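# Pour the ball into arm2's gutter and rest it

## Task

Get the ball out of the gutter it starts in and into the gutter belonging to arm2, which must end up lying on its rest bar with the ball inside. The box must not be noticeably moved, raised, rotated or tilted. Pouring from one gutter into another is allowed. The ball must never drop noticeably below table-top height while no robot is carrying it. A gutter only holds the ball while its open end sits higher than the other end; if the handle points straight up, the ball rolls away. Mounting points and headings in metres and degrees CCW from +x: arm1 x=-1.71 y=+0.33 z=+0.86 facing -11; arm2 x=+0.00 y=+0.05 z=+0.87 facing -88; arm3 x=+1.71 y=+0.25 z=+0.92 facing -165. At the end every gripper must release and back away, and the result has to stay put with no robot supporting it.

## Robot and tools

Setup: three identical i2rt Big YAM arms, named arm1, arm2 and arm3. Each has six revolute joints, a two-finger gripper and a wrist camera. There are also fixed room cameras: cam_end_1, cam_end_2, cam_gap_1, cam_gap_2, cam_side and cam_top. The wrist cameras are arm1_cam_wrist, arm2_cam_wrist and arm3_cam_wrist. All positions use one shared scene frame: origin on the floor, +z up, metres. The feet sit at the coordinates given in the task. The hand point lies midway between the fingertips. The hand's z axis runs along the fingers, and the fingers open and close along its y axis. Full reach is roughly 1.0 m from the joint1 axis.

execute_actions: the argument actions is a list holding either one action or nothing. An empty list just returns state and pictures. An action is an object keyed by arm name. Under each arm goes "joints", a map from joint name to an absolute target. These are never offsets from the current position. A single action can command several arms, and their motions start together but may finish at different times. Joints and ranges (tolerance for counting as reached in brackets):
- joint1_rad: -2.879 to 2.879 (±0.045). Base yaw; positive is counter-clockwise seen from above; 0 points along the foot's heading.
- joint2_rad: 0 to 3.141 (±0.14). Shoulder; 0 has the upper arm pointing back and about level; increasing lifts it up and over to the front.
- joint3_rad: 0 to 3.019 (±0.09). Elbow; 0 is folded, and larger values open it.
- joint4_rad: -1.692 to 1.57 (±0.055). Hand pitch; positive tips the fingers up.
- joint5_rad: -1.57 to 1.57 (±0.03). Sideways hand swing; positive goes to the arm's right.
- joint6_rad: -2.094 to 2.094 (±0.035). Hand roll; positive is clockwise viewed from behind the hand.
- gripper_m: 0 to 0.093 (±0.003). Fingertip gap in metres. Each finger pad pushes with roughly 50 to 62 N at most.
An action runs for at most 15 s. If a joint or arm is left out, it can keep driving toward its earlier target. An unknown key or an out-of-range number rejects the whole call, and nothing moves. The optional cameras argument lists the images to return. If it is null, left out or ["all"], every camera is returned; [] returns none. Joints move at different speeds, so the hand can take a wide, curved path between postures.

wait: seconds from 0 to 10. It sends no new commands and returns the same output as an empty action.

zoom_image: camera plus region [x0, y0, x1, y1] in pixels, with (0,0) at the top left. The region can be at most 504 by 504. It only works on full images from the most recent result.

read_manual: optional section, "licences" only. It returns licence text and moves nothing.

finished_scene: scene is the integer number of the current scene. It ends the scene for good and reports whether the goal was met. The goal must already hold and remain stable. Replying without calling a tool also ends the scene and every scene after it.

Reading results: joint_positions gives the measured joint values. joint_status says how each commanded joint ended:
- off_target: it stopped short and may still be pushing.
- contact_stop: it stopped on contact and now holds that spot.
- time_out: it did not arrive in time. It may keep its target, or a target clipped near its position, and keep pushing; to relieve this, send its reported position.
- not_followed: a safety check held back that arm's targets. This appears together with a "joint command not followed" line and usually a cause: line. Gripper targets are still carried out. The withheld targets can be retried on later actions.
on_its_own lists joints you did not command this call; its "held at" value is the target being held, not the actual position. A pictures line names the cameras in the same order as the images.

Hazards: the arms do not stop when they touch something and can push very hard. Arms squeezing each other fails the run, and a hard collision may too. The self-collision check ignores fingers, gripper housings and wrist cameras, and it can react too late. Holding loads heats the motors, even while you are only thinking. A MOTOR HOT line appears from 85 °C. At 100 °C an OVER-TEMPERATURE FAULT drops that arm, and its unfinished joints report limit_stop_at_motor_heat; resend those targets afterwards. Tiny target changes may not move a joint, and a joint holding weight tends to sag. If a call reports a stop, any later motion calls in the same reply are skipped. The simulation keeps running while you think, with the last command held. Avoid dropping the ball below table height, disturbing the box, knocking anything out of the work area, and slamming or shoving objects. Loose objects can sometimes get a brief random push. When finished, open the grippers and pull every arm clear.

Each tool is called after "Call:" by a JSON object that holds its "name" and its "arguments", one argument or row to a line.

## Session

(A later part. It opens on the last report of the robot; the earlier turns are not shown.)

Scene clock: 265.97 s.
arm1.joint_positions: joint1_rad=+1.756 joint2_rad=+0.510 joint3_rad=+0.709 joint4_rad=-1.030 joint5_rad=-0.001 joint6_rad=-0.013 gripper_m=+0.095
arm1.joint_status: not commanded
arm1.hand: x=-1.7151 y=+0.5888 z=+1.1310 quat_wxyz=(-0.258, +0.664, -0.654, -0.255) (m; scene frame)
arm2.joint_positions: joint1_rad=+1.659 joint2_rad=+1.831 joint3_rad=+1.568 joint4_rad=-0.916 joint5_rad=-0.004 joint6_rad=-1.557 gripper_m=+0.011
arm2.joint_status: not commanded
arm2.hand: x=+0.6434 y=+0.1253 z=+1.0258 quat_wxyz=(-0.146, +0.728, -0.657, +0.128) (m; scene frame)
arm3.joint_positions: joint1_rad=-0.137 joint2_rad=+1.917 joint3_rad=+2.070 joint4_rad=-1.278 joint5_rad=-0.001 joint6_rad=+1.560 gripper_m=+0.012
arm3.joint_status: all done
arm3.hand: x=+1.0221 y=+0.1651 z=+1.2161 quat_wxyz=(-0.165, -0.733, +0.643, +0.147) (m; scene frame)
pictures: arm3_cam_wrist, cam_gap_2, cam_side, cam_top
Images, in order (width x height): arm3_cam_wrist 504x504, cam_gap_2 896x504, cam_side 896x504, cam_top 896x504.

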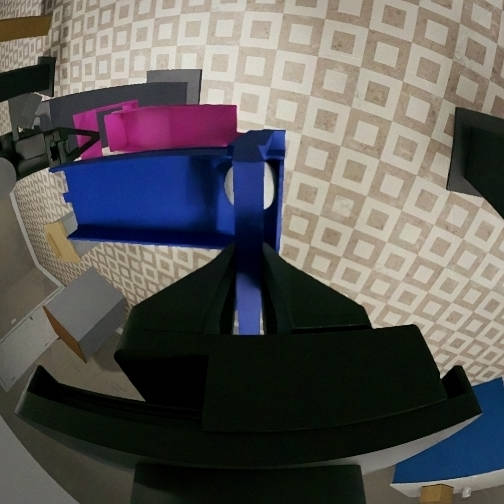

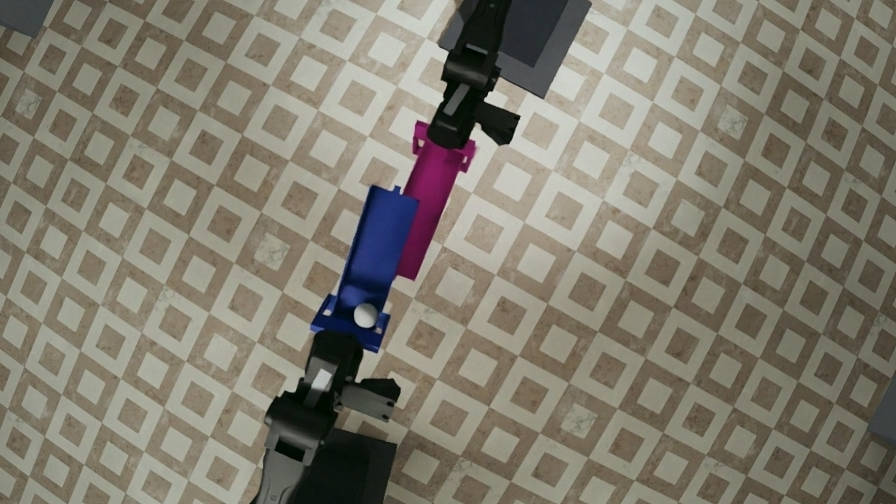

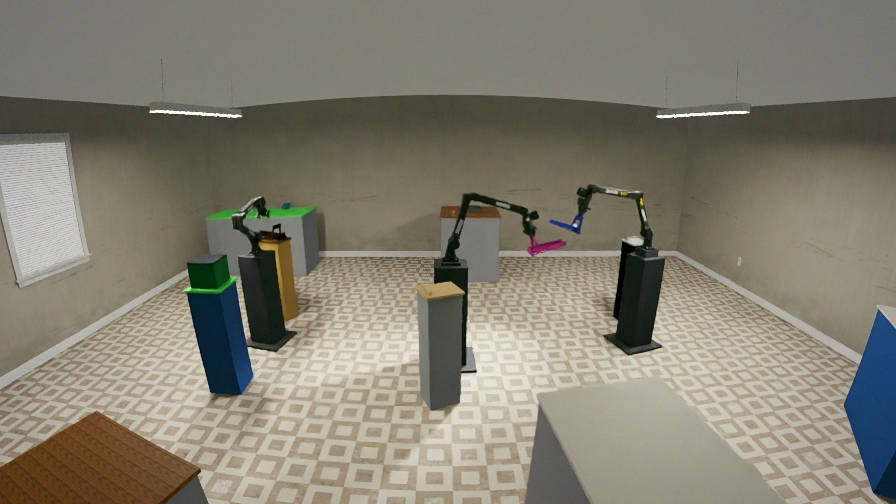

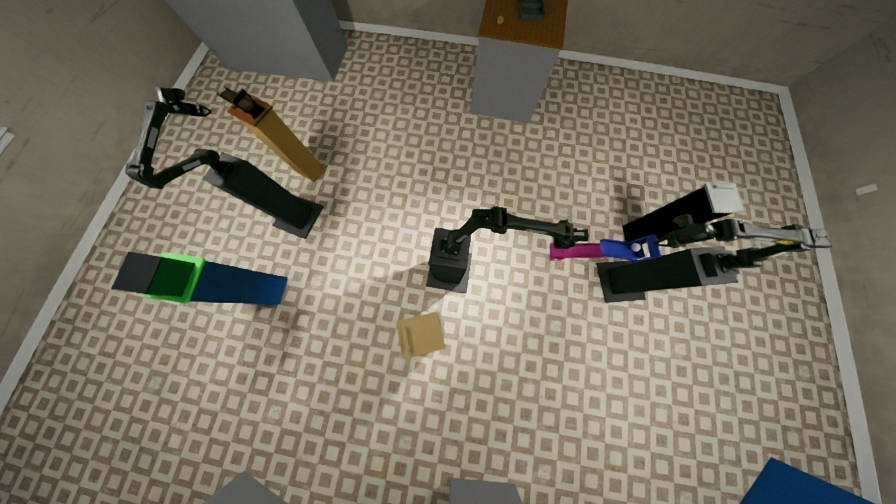

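Call:
{"name": "execute_actions", "arguments": {
  "actions": [
    {"arm3":{"joints":{"joint2_rad":2.09,"joint3_rad":2.36,"joint4_rad":-1.42}}}
  ],
  "cameras": ["arm3_cam_wrist","cam_side","cam_gap_2"]
}}

Call:
{"name": "zoom_image", "arguments": {
  "camera": "cam_side",
  "region": [480, 170, 660, 280]
}}

Scene clock: 282.43 s.
arm1.joint_positions: joint1_rad=+1.756 joint2_rad=+0.510 joint3_rad=+0.709 joint4_rad=-1.030 joint5_rad=-0.001 joint6_rad=-0.013 gripper_m=+0.095
arm1.joint_status: not commanded
arm1.hand: x=-1.7151 y=+0.5888 z=+1.1310 quat_wxyz=(-0.258, +0.664, -0.654, -0.255) (m; scene frame)
arm2.joint_positions: joint1_rad=+1.659 joint2_rad=+1.831 joint3_rad=+1.568 joint4_rad=-0.916 joint5_rad=-0.004 joint6_rad=-1.557 gripper_m=+0.011
arm2.joint_status: not commanded
arm2.hand: x=+0.6434 y=+0.1253 z=+1.0258 quat_wxyz=(-0.146, +0.728, -0.657, +0.128) (m; scene frame)
arm3.joint_positions: joint1_rad=-0.137 joint2_rad=+2.105 joint3_rad=+2.283 joint4_rad=-1.417 joint5_rad=-0.001 joint6_rad=+1.560 gripper_m=+0.012
arm3.joint_status: all done
arm3.hand: x=+0.9908 y=+0.1614 z=+1.1732 quat_wxyz=(-0.123, -0.742, +0.650, +0.110) (m; scene frame)
pictures: arm3_cam_wrist, cam_gap_2, cam_side
Images, in order (width x height): arm3_cam_wrist 504x504, cam_gap_2 896x504, cam_side 896x504.

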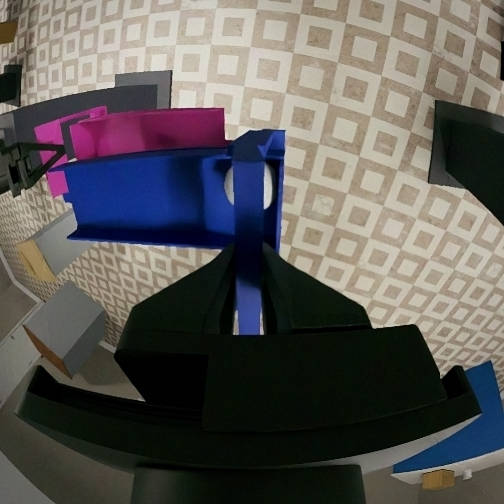

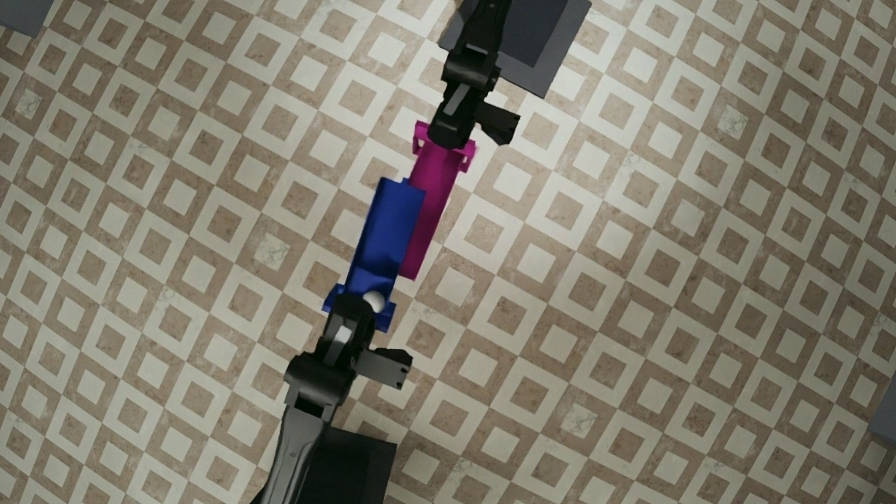

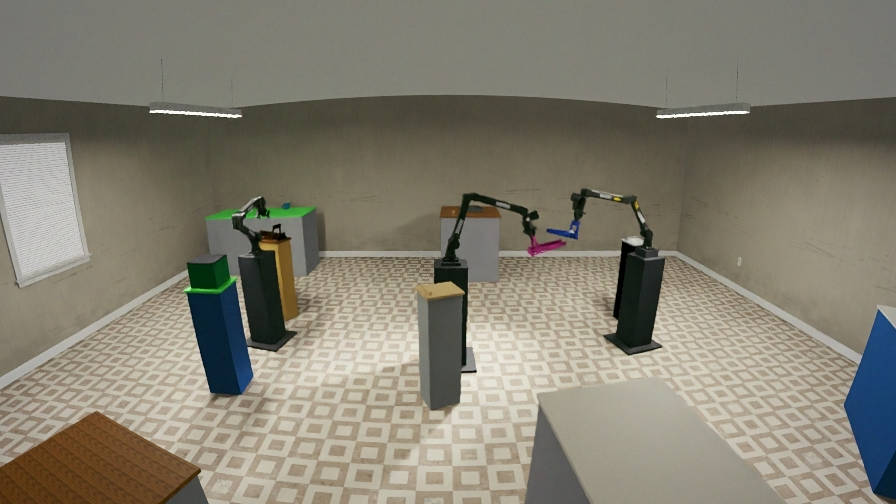

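Region (480, 170, 660, 280) of cam_side's 896x504 image, scaled by 2.800, with more detail than that image has.

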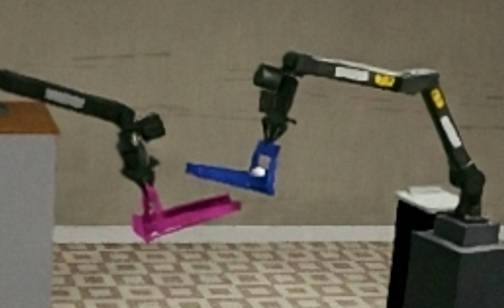

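Call:
{"name": "execute_actions", "arguments": {
  "actions": [
    {"arm3":{"joints":{"joint1_rad":-0.175,"joint4_rad":-1.52}}}
  ],
  "cameras": ["arm3_cam_wrist","cam_side","cam_gap_2"]
}}

Call:
{"name": "zoom_image", "arguments": {
  "camera": "cam_side",
  "region": [480, 170, 660, 280]
}}

Scene clock: 290.00 s.
arm1.joint_positions: joint1_rad=+1.756 joint2_rad=+0.510 joint3_rad=+0.709 joint4_rad=-1.030 joint5_rad=-0.001 joint6_rad=-0.013 gripper_m=+0.095
arm1.joint_status: not commanded
arm1.hand: x=-1.7151 y=+0.5888 z=+1.1310 quat_wxyz=(-0.258, +0.664, -0.654, -0.255) (m; scene frame)
arm2.joint_positions: joint1_rad=+1.659 joint2_rad=+1.831 joint3_rad=+1.568 joint4_rad=-0.916 joint5_rad=-0.004 joint6_rad=-1.557 gripper_m=+0.011
arm2.joint_status: not commanded
arm2.hand: x=+0.6434 y=+0.1253 z=+1.0258 quat_wxyz=(-0.146, +0.728, -0.657, +0.128) (m; scene frame)
arm3.joint_positions: joint1_rad=-0.176 joint2_rad=+2.105 joint3_rad=+2.283 joint4_rad=-1.514 joint5_rad=+0.000 joint6_rad=+1.560 gripper_m=+0.012
arm3.joint_status: all done
arm3.hand: x=+1.0110 y=+0.1918 z=+1.1665 quat_wxyz=(-0.086, -0.734, +0.669, +0.080) (m; scene frame)
pictures: arm3_cam_wrist, cam_gap_2, cam_side
Images, in order (width x height): arm3_cam_wrist 504x504, cam_gap_2 896x504, cam_side 896x504.

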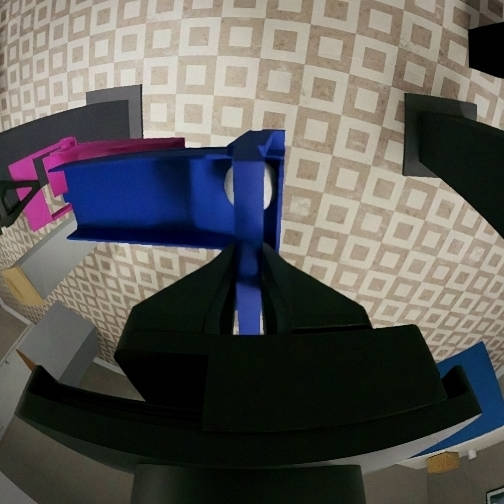

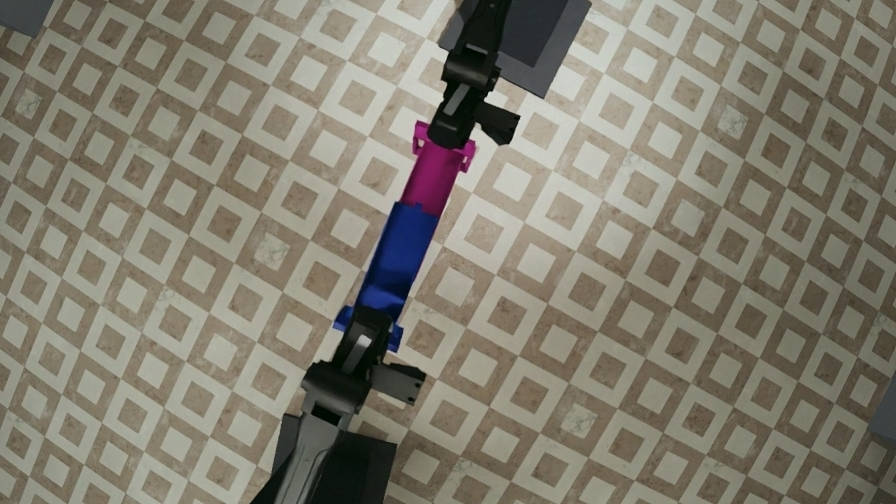

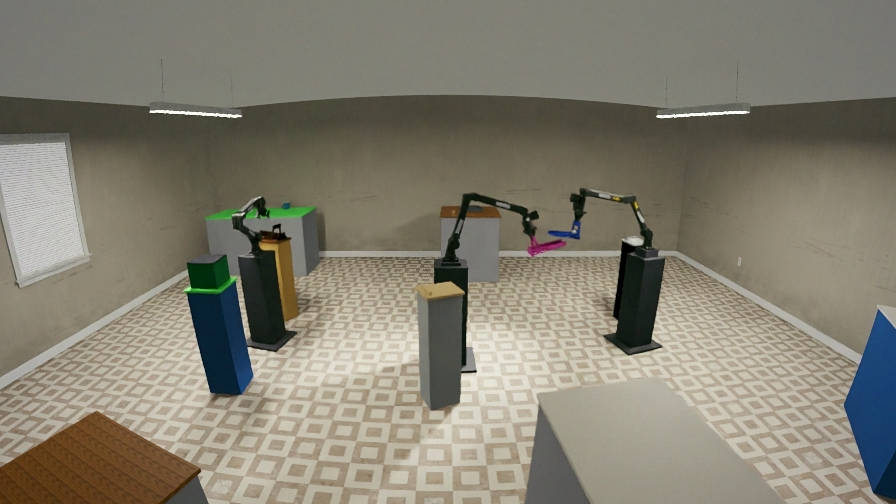

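Region (480, 170, 660, 280) of cam_side's 896x504 image, scaled by 2.800, with more detail than that image has.

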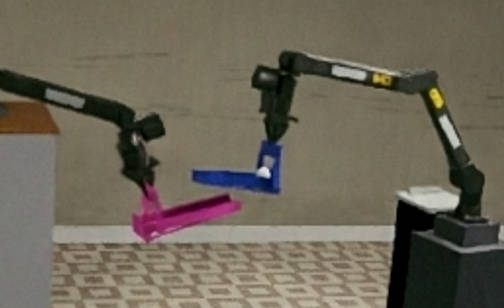

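Well overlapped. Pour.

Call:
{"name": "execute_actions", "arguments": {
  "actions": [
    {"arm3":{"joints":{"joint4_rad":-1.66}}}
  ],
  "cameras": ["cam_side"]
}}

Call:
{"name": "wait", "arguments": {
  "seconds": 2
}}

Call:
{"name": "zoom_image", "arguments": {
  "camera": "cam_side",
  "region": [480, 170, 660, 280]
}}

Scene clock: 296.17 s.
arm1.joint_positions: joint1_rad=+1.756 joint2_rad=+0.510 joint3_rad=+0.709 joint4_rad=-1.030 joint5_rad=-0.001 joint6_rad=-0.013 gripper_m=+0.095
arm1.joint_status: not commanded
arm1.hand: x=-1.7151 y=+0.5888 z=+1.1310 quat_wxyz=(-0.258, +0.664, -0.654, -0.255) (m; scene frame)
arm2.joint_positions: joint1_rad=+1.659 joint2_rad=+1.831 joint3_rad=+1.568 joint4_rad=-0.916 joint5_rad=-0.004 joint6_rad=-1.557 gripper_m=+0.011
arm2.joint_status: not commanded
arm2.hand: x=+0.6434 y=+0.1253 z=+1.0258 quat_wxyz=(-0.146, +0.728, -0.657, +0.128) (m; scene frame)
arm3.joint_positions: joint1_rad=-0.176 joint2_rad=+2.105 joint3_rad=+2.284 joint4_rad=-1.652 joint5_rad=+0.000 joint6_rad=+1.560 gripper_m=+0.012
arm3.joint_status: all done
arm3.hand: x=+1.0440 y=+0.1945 z=+1.1612 quat_wxyz=(-0.036, -0.738, +0.673, +0.033) (m; scene frame)
pictures: cam_side
Images, in order (width x height): cam_side 896x504.

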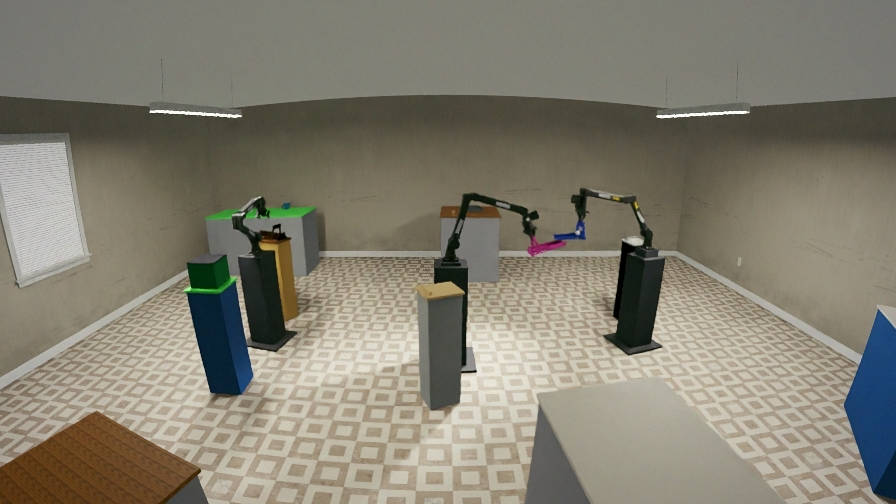

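Scene clock: 298.17 s.
arm1.joint_positions: joint1_rad=+1.756 joint2_rad=+0.510 joint3_rad=+0.709 joint4_rad=-1.030 joint5_rad=-0.001 joint6_rad=-0.013 gripper_m=+0.095
arm1.joint_status: not commanded
arm1.hand: x=-1.7151 y=+0.5888 z=+1.1310 quat_wxyz=(-0.258, +0.664, -0.654, -0.255) (m; scene frame)
arm2.joint_positions: joint1_rad=+1.659 joint2_rad=+1.830 joint3_rad=+1.568 joint4_rad=-0.917 joint5_rad=-0.001 joint6_rad=-1.559 gripper_m=+0.011
arm2.joint_status: not commanded
arm2.hand: x=+0.6434 y=+0.1245 z=+1.0267 quat_wxyz=(-0.145, +0.729, -0.656, +0.129) (m; scene frame)
arm3.joint_positions: joint1_rad=-0.176 joint2_rad=+2.105 joint3_rad=+2.289 joint4_rad=-1.653 joint5_rad=+0.000 joint6_rad=+1.560 gripper_m=+0.012
arm3.joint_status: all done
arm3.hand: x=+1.0435 y=+0.1944 z=+1.1631 quat_wxyz=(-0.037, -0.738, +0.673, +0.034) (m; scene frame)
wait: 2.00 s; at rest by 0.27 s
pictures: arm1_cam_wrist, arm2_cam_wrist, arm3_cam_wrist, cam_end_1, cam_end_2, cam_gap_1, cam_gap_2, cam_side, cam_top
Images, in order (width x height): arm1_cam_wrist 504x504, arm2_cam_wrist 504x504, arm3_cam_wrist 504x504, cam_end_1 896x504, cam_end_2 896x504, cam_gap_1 896x504, cam_gap_2 896x504, cam_side 896x504, cam_top 896x504.

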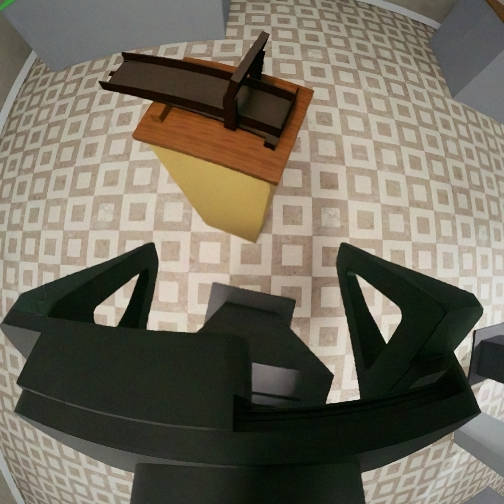

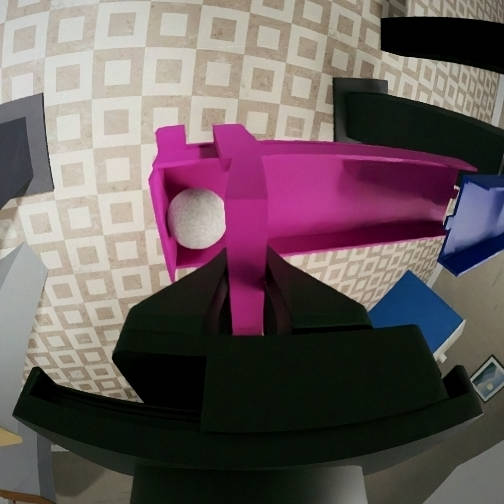

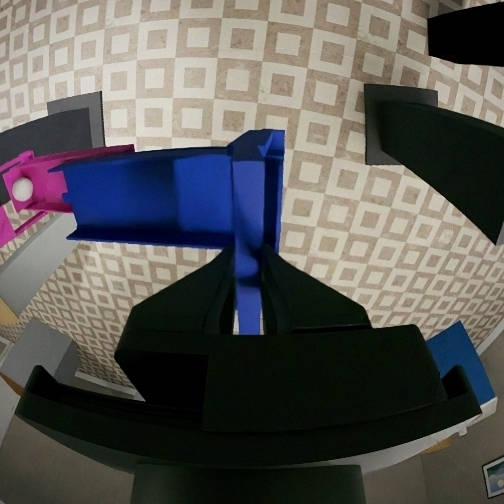

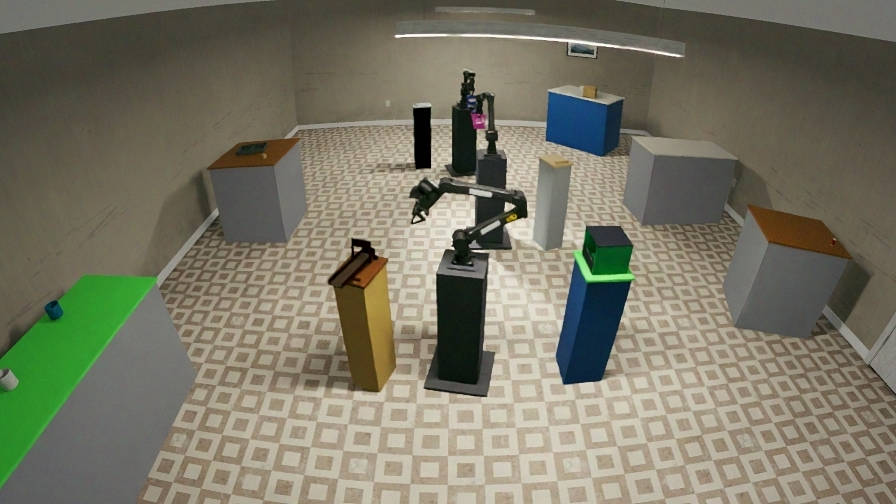

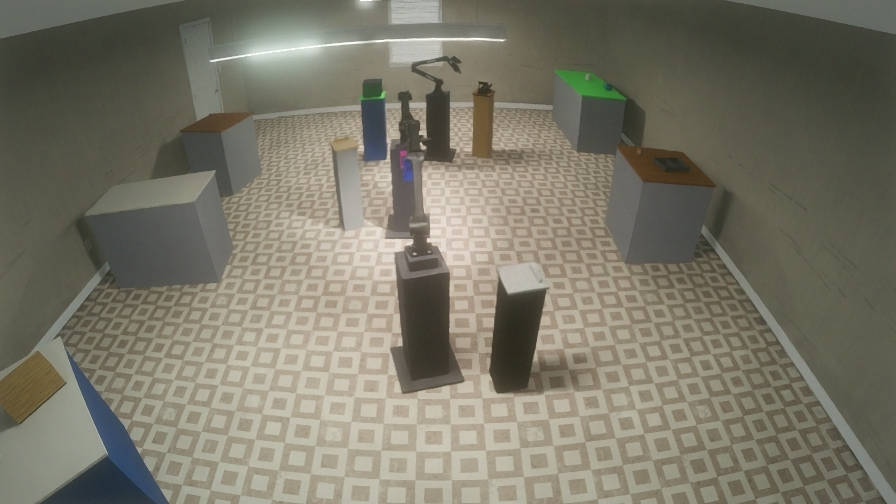

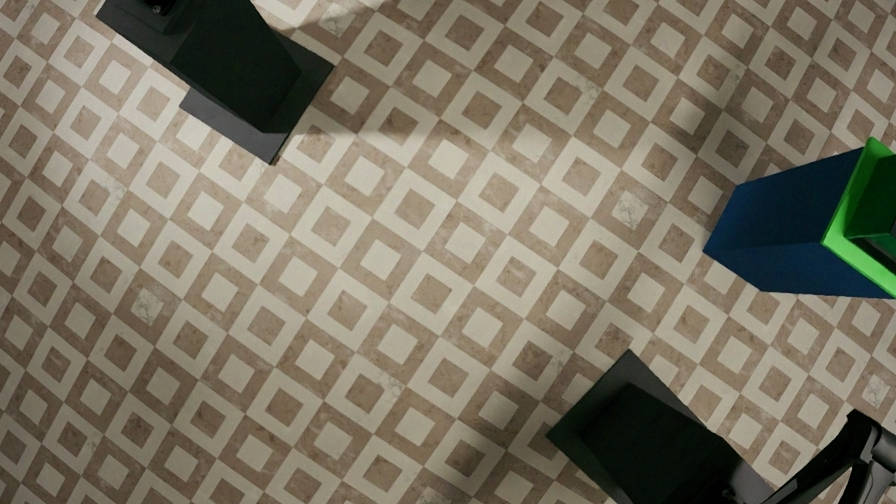

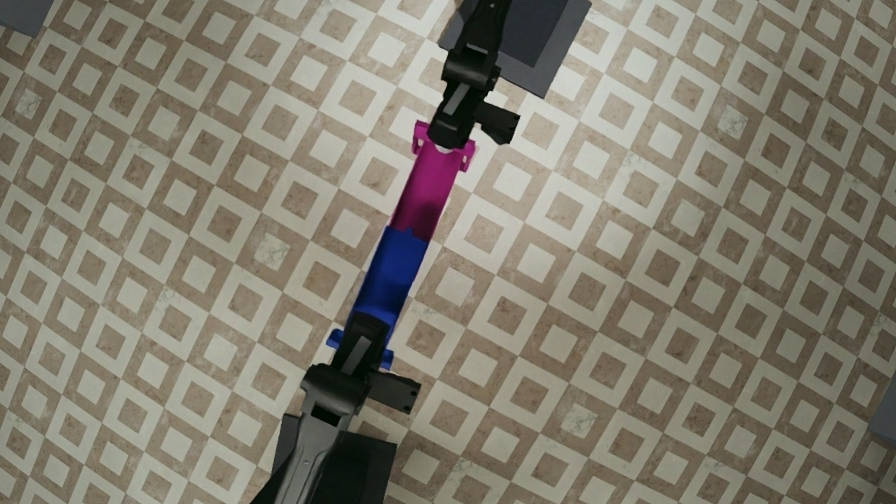

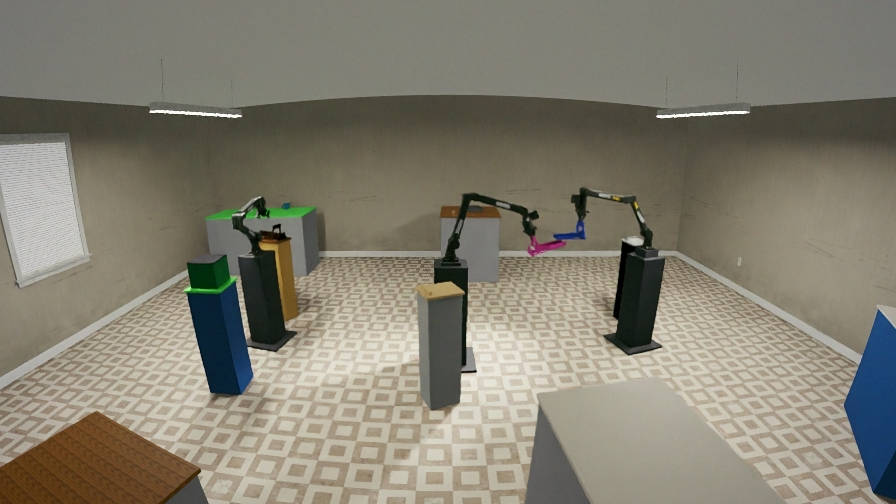

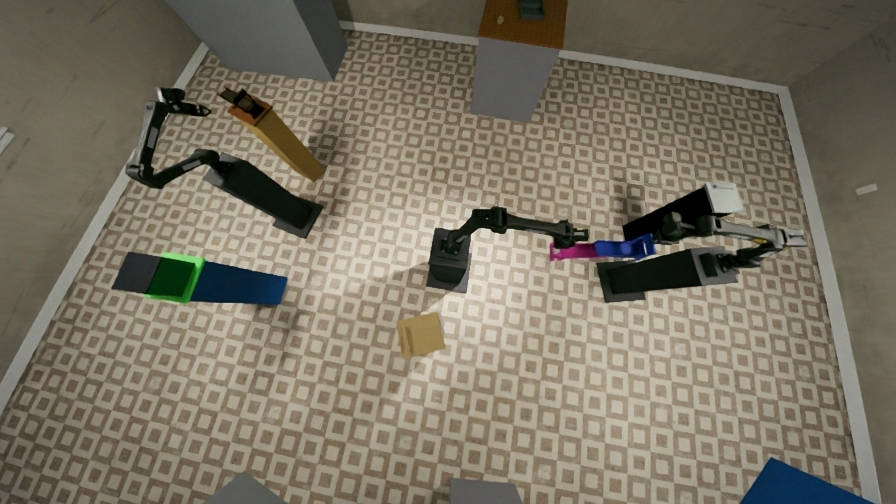

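Region (480, 170, 660, 280) of cam_side's 896x504 image, scaled by 2.800, with more detail than that image has.

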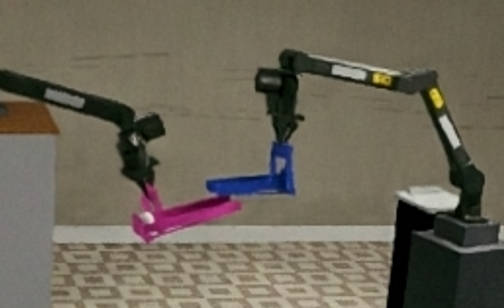

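Call:
{"name": "execute_actions", "arguments": {
  "actions": [
    {"arm3":{"joints":{"joint2_rad":1.6,"joint3_rad":1.6,"joint4_rad":-1.2,"joint6_rad":1.16}}}
  ],
  "cameras": []
}}

Call:
{"name": "execute_actions", "arguments": {
  "actions": [
    {"arm2":{"joints":{"joint2_rad":1.75,"joint3_rad":1.75,"joint4_rad":-1.22,"joint5_rad":0.27,"joint6_rad":-0.9}},"arm3":{"joints":{"joint1_rad":-2.195}}}
  ],
  "cameras": ["arm2_cam_wrist","cam_side","cam_end_2"]
}}

Scene clock: 317.30 s.
arm1.joint_positions: joint1_rad=+1.756 joint2_rad=+0.510 joint3_rad=+0.709 joint4_rad=-1.030 joint5_rad=-0.001 joint6_rad=-0.013 gripper_m=+0.095
arm1.joint_status: not commanded
arm1.hand: x=-1.7151 y=+0.5888 z=+1.1310 quat_wxyz=(-0.258, +0.664, -0.654, -0.255) (m; scene frame)
arm2.joint_positions: joint1_rad=+1.659 joint2_rad=+1.830 joint3_rad=+1.568 joint4_rad=-0.917 joint5_rad=-0.001 joint6_rad=-1.559 gripper_m=+0.011
arm2.joint_status: not commanded
arm2.hand: x=+0.6434 y=+0.1245 z=+1.0267 quat_wxyz=(-0.145, +0.729, -0.656, +0.129) (m; scene frame)
arm3.joint_positions: joint1_rad=-0.176 joint2_rad=+1.618 joint3_rad=+1.580 joint4_rad=-1.221 joint5_rad=+0.000 joint6_rad=+1.170 gripper_m=+0.012
arm3.joint_status: all done
arm3.hand: x=+1.1520 y=+0.2032 z=+1.1729 quat_wxyz=(-0.091, -0.845, +0.512, +0.125) (m; scene frame)
pictures: none
No camera images: the call's "cameras" was empty. Leave "cameras" out to get every camera's image.

Scene clock: 319.40 s.
arm1.joint_positions: joint1_rad=+1.756 joint2_rad=+0.510 joint3_rad=+0.709 joint4_rad=-1.030 joint5_rad=-0.001 joint6_rad=-0.013 gripper_m=+0.095
arm1.joint_status: not commanded
arm1.hand: x=-1.7151 y=+0.5888 z=+1.1310 quat_wxyz=(-0.258, +0.664, -0.654, -0.255) (m; scene frame)
arm2.joint_positions: joint1_rad=+1.659 joint2_rad=+1.772 joint3_rad=+1.678 joint4_rad=-1.211 joint5_rad=+0.262 joint6_rad=-0.915 gripper_m=+0.011
arm2.joint_status: all done
arm2.hand: x=+0.6087 y=+0.0757 z=+1.0945 quat_wxyz=(-0.069, +0.469, -0.864, +0.172) (m; scene frame)
arm3.joint_positions: joint1_rad=-2.204 joint2_rad=+1.618 joint3_rad=+1.580 joint4_rad=-1.206 joint5_rad=+0.003 joint6_rad=+1.168 gripper_m=+0.012
arm3.joint_status: all done
arm3.hand: x=+1.9246 y=+0.7763 z=+1.1741 quat_wxyz=(+0.063, -0.013, +0.987, +0.150) (m; scene frame)
pictures: arm2_cam_wrist, cam_end_2, cam_side
Images, in order (width x height): arm2_cam_wrist 504x504, cam_end_2 896x504, cam_side 896x504.

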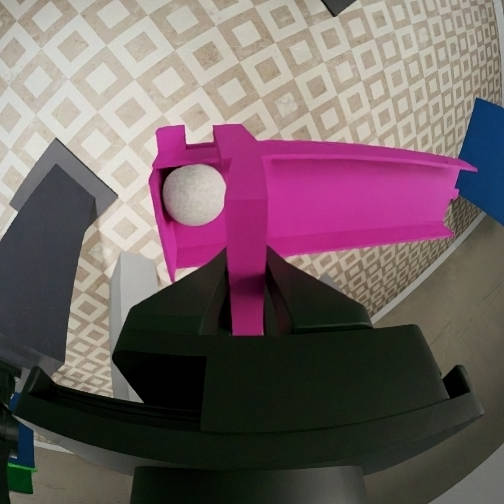

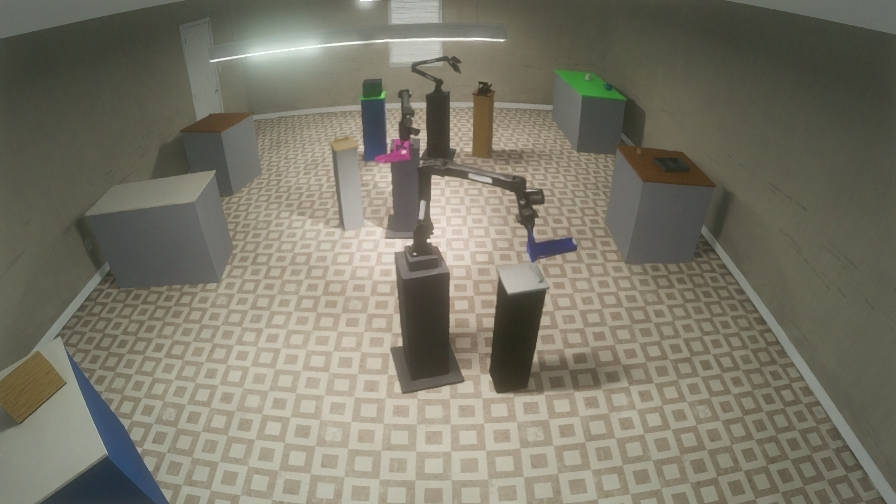

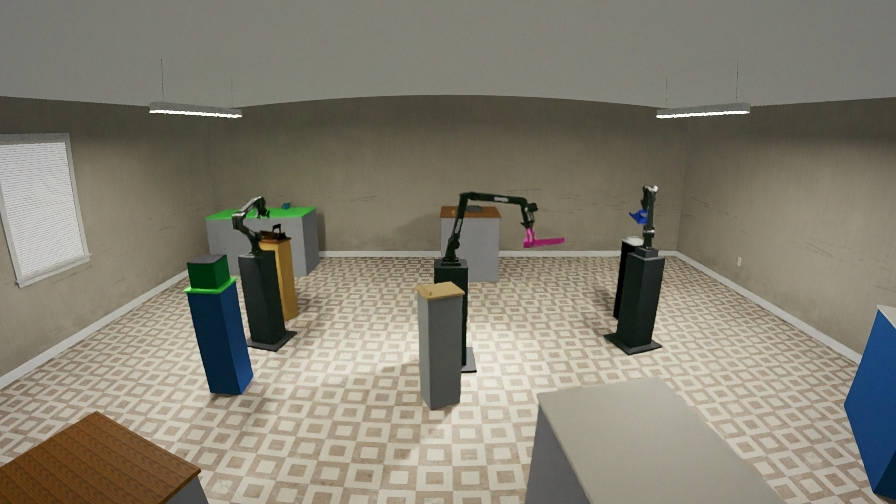

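Call:
{"name": "execute_actions", "arguments": {
  "actions": [
    {"arm2":{"joints":{"joint2_rad":1.7,"joint3_rad":1.78,"joint4_rad":-1.5,"joint5_rad":0.4,"joint6_rad":-0.2}},"arm3":{"joints":{"joint2_rad":1.48,"joint3_rad":1.25,"joint4_rad":-0.97}}}
  ],
  "cameras": ["arm2_cam_wrist"]
}}

Call:
{"name": "execute_actions", "arguments": {
  "actions": [
    {"arm2":{"joints":{"joint1_rad":0.04}},"arm3":{"joints":{"joint3_rad":1.06,"joint4_rad":-0.8}}}
  ],
  "cameras": ["arm2_cam_wrist","arm3_cam_wrist","cam_side","cam_end_2"]
}}

Scene clock: 335.57 s.
arm1.joint_positions: joint1_rad=+1.756 joint2_rad=+0.510 joint3_rad=+0.709 joint4_rad=-1.030 joint5_rad=-0.001 joint6_rad=-0.013 gripper_m=+0.095
arm1.joint_status: not commanded
arm1.hand: x=-1.7151 y=+0.5888 z=+1.1310 quat_wxyz=(-0.258, +0.664, -0.654, -0.255) (m; scene frame)
arm2.joint_positions: joint1_rad=+1.659 joint2_rad=+1.727 joint3_rad=+1.703 joint4_rad=-1.487 joint5_rad=+0.390 joint6_rad=-0.215 gripper_m=+0.011
arm2.joint_status: all done
arm2.hand: x=+0.5476 y=+0.0478 z=+1.1263 quat_wxyz=(-0.019, +0.155, -0.968, +0.196) (m; scene frame)
arm3.joint_positions: joint1_rad=-2.204 joint2_rad=+1.484 joint3_rad=+1.231 joint4_rad=-0.990 joint5_rad=+0.003 joint6_rad=+1.168 gripper_m=+0.012
arm3.joint_status: all done
arm3.hand: x=+1.9015 y=+0.7180 z=+1.1013 quat_wxyz=(+0.063, -0.013, +0.987, +0.150) (m; scene frame)
pictures: arm2_cam_wrist
Images, in order (width x height): arm2_cam_wrist 504x504.

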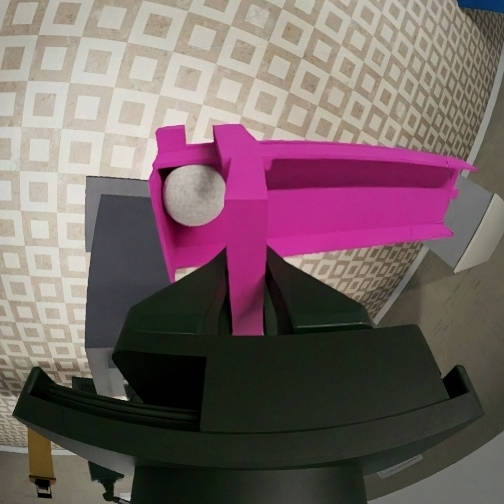

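Scene clock: 337.43 s.
arm1.joint_positions: joint1_rad=+1.756 joint2_rad=+0.510 joint3_rad=+0.709 joint4_rad=-1.030 joint5_rad=-0.001 joint6_rad=-0.013 gripper_m=+0.095
arm1.joint_status: not commanded
arm1.hand: x=-1.7151 y=+0.5888 z=+1.1310 quat_wxyz=(-0.258, +0.664, -0.654, -0.255) (m; scene frame)
arm2.joint_positions: joint1_rad=+0.032 joint2_rad=+1.727 joint3_rad=+1.711 joint4_rad=-1.487 joint5_rad=+0.396 joint6_rad=-0.212 gripper_m=+0.011
arm2.joint_status: all done
arm2.hand: x=-0.0344 y=-0.4975 z=+1.1324 quat_wxyz=(+0.127, -0.599, -0.776, +0.155) (m; scene frame)
arm3.joint_positions: joint1_rad=-2.204 joint2_rad=+1.484 joint3_rad=+1.040 joint4_rad=-0.821 joint5_rad=+0.003 joint6_rad=+1.168 gripper_m=+0.012
arm3.joint_status: all done
arm3.hand: x=+1.8907 y=+0.6904 z=+1.0315 quat_wxyz=(+0.060, -0.013, +0.988, +0.140) (m; scene frame)
pictures: arm2_cam_wrist, arm3_cam_wrist, cam_end_2, cam_side
Images, in order (width x height): arm2_cam_wrist 504x504, arm3_cam_wrist 504x504, cam_end_2 896x504, cam_side 896x504.

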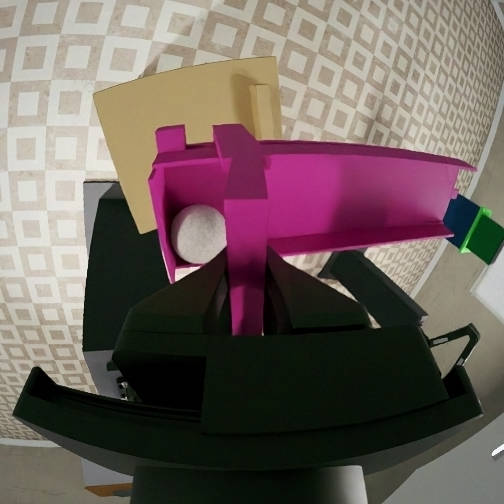

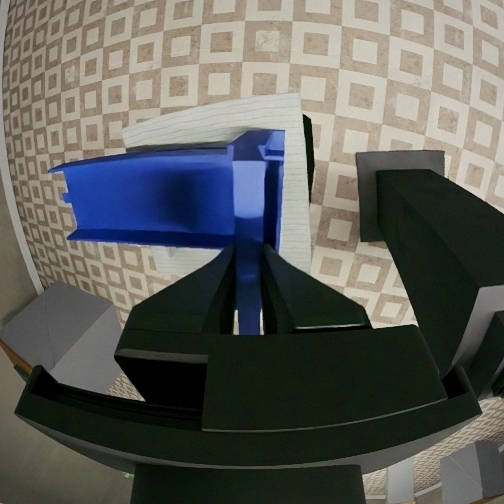

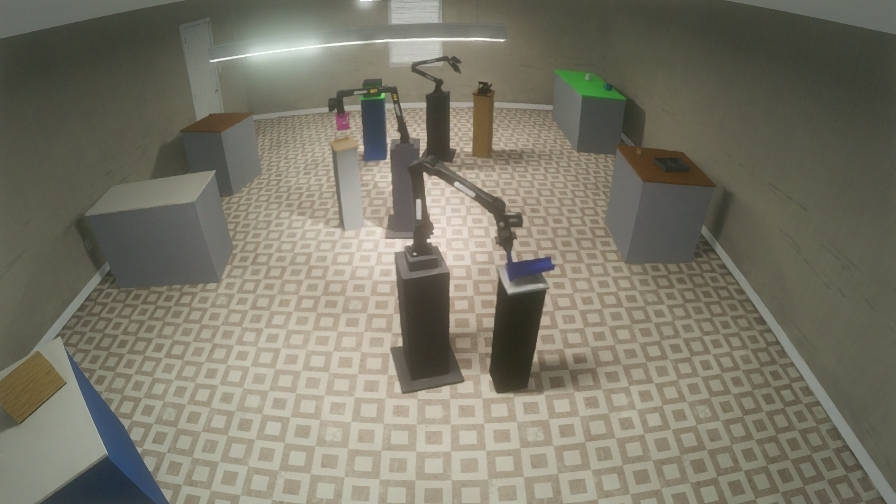

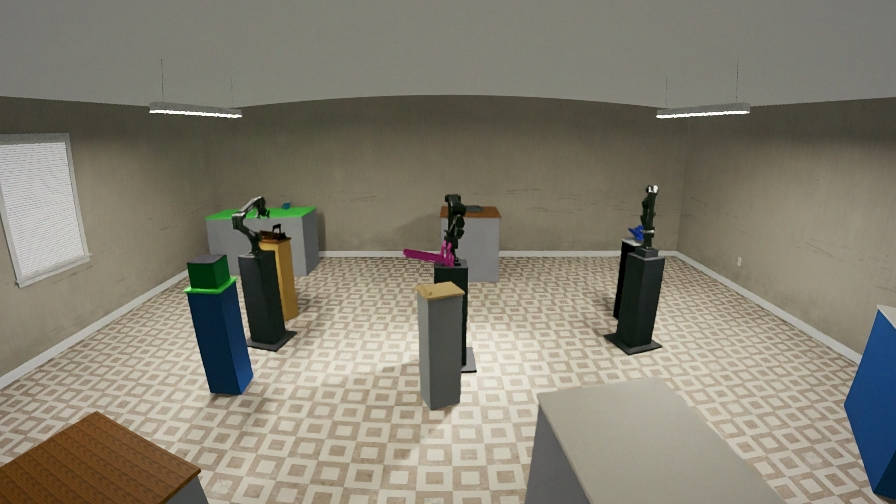

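Call:
{"name": "execute_actions", "arguments": {
  "actions": [
    {"arm2":{"joints":{"joint2_rad":1.75,"joint3_rad":1.53,"joint4_rad":-1.2}},"arm3":{"joints":{"joint2_rad":1.5,"joint3_rad":1.0,"joint4_rad":-0.75}}}
  ],
  "cameras": ["arm2_cam_wrist","arm3_cam_wrist","cam_side","cam_end_2"]
}}

Call:
{"name": "zoom_image", "arguments": {
  "camera": "cam_side",
  "region": [390, 190, 510, 310]
}}

Call:
{"name": "zoom_image", "arguments": {
  "camera": "cam_end_2",
  "region": [440, 170, 600, 310]
}}

Scene clock: 348.13 s.
arm1.joint_positions: joint1_rad=+1.756 joint2_rad=+0.510 joint3_rad=+0.709 joint4_rad=-1.030 joint5_rad=-0.001 joint6_rad=-0.013 gripper_m=+0.095
arm1.joint_status: not commanded
arm1.hand: x=-1.7151 y=+0.5888 z=+1.1310 quat_wxyz=(-0.258, +0.664, -0.654, -0.255) (m; scene frame)
arm2.joint_positions: joint1_rad=+0.032 joint2_rad=+1.777 joint3_rad=+1.509 joint4_rad=-1.217 joint5_rad=+0.394 joint6_rad=-0.212 gripper_m=+0.011
arm2.joint_status: all done
arm2.hand: x=-0.0338 y=-0.5065 z=+1.0306 quat_wxyz=(+0.121, -0.600, -0.774, +0.161) (m; scene frame)
arm3.joint_positions: joint1_rad=-2.204 joint2_rad=+1.495 joint3_rad=+0.991 joint4_rad=-0.771 joint5_rad=+0.003 joint6_rad=+1.168 gripper_m=+0.012
arm3.joint_status: all done
arm3.hand: x=+1.8875 y=+0.6823 z=+1.0100 quat_wxyz=(+0.058, -0.013, +0.989, +0.136) (m; scene frame)
pictures: arm2_cam_wrist, arm3_cam_wrist, cam_end_2, cam_side
Images, in order (width x height): arm2_cam_wrist 504x504, arm3_cam_wrist 504x504, cam_end_2 896x504, cam_side 896x504.

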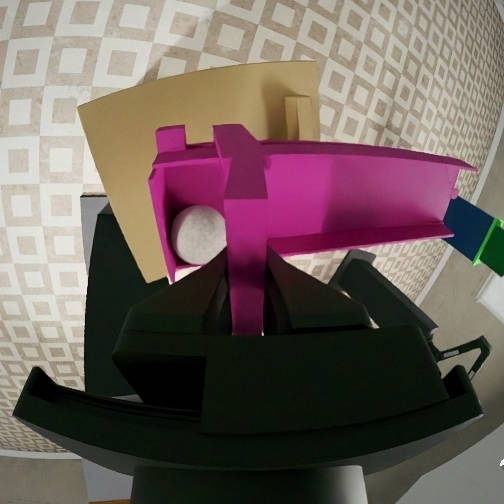

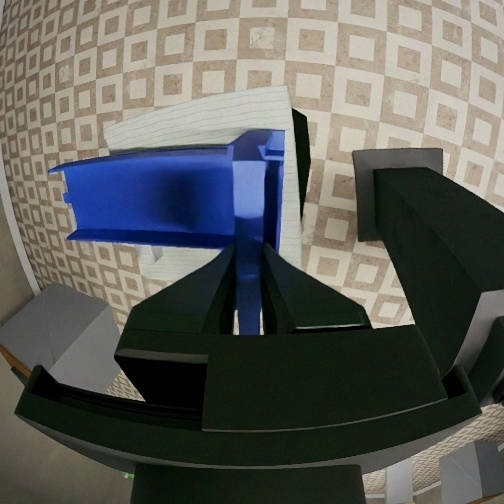

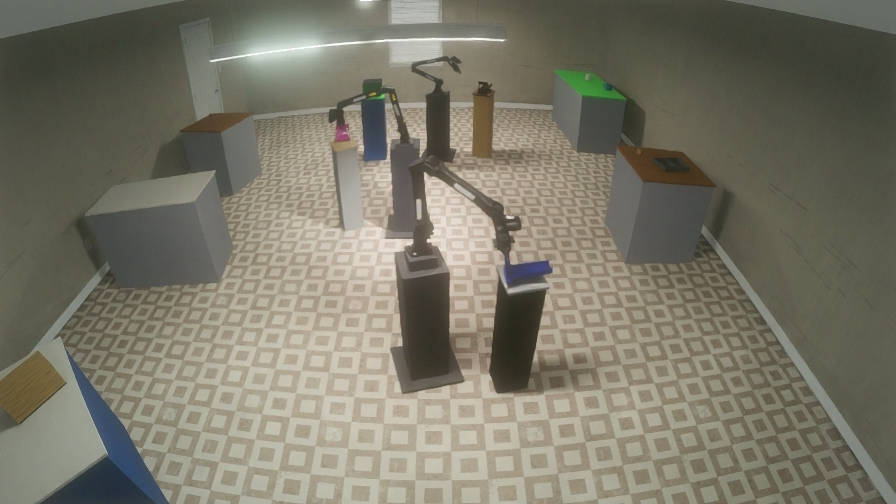

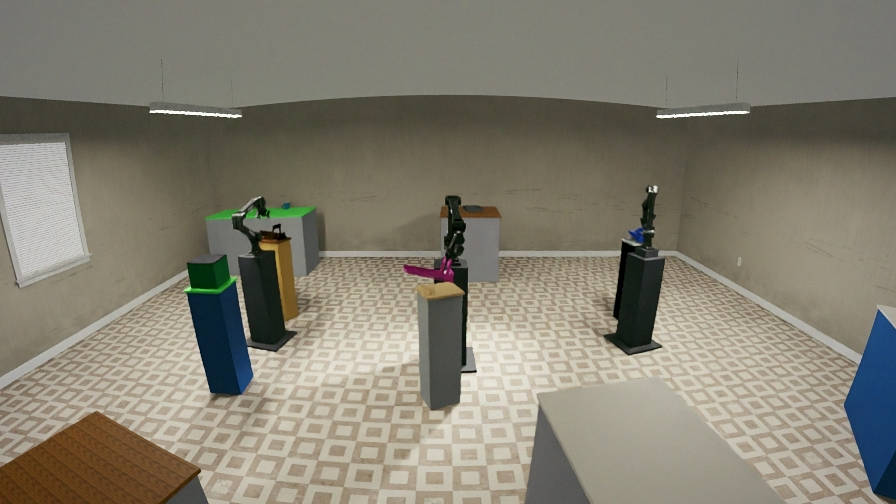

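Region (390, 190, 510, 310) of cam_side's 896x504 image, scaled by 4.200, with more detail than that image has.

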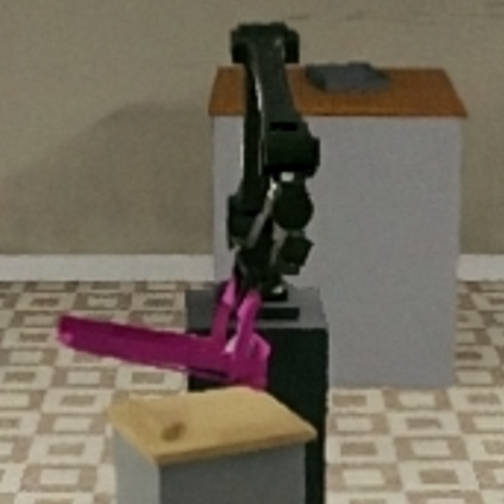

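Region (440, 170, 600, 310) of cam_end_2's 896x504 image, scaled by 3.150, with more detail than that image has; it fills the top 441 rows of this view, and the rest is white.

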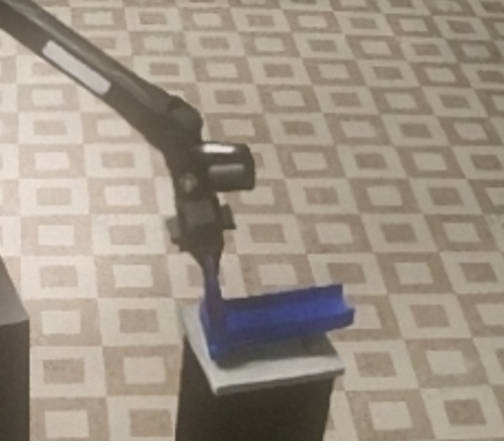

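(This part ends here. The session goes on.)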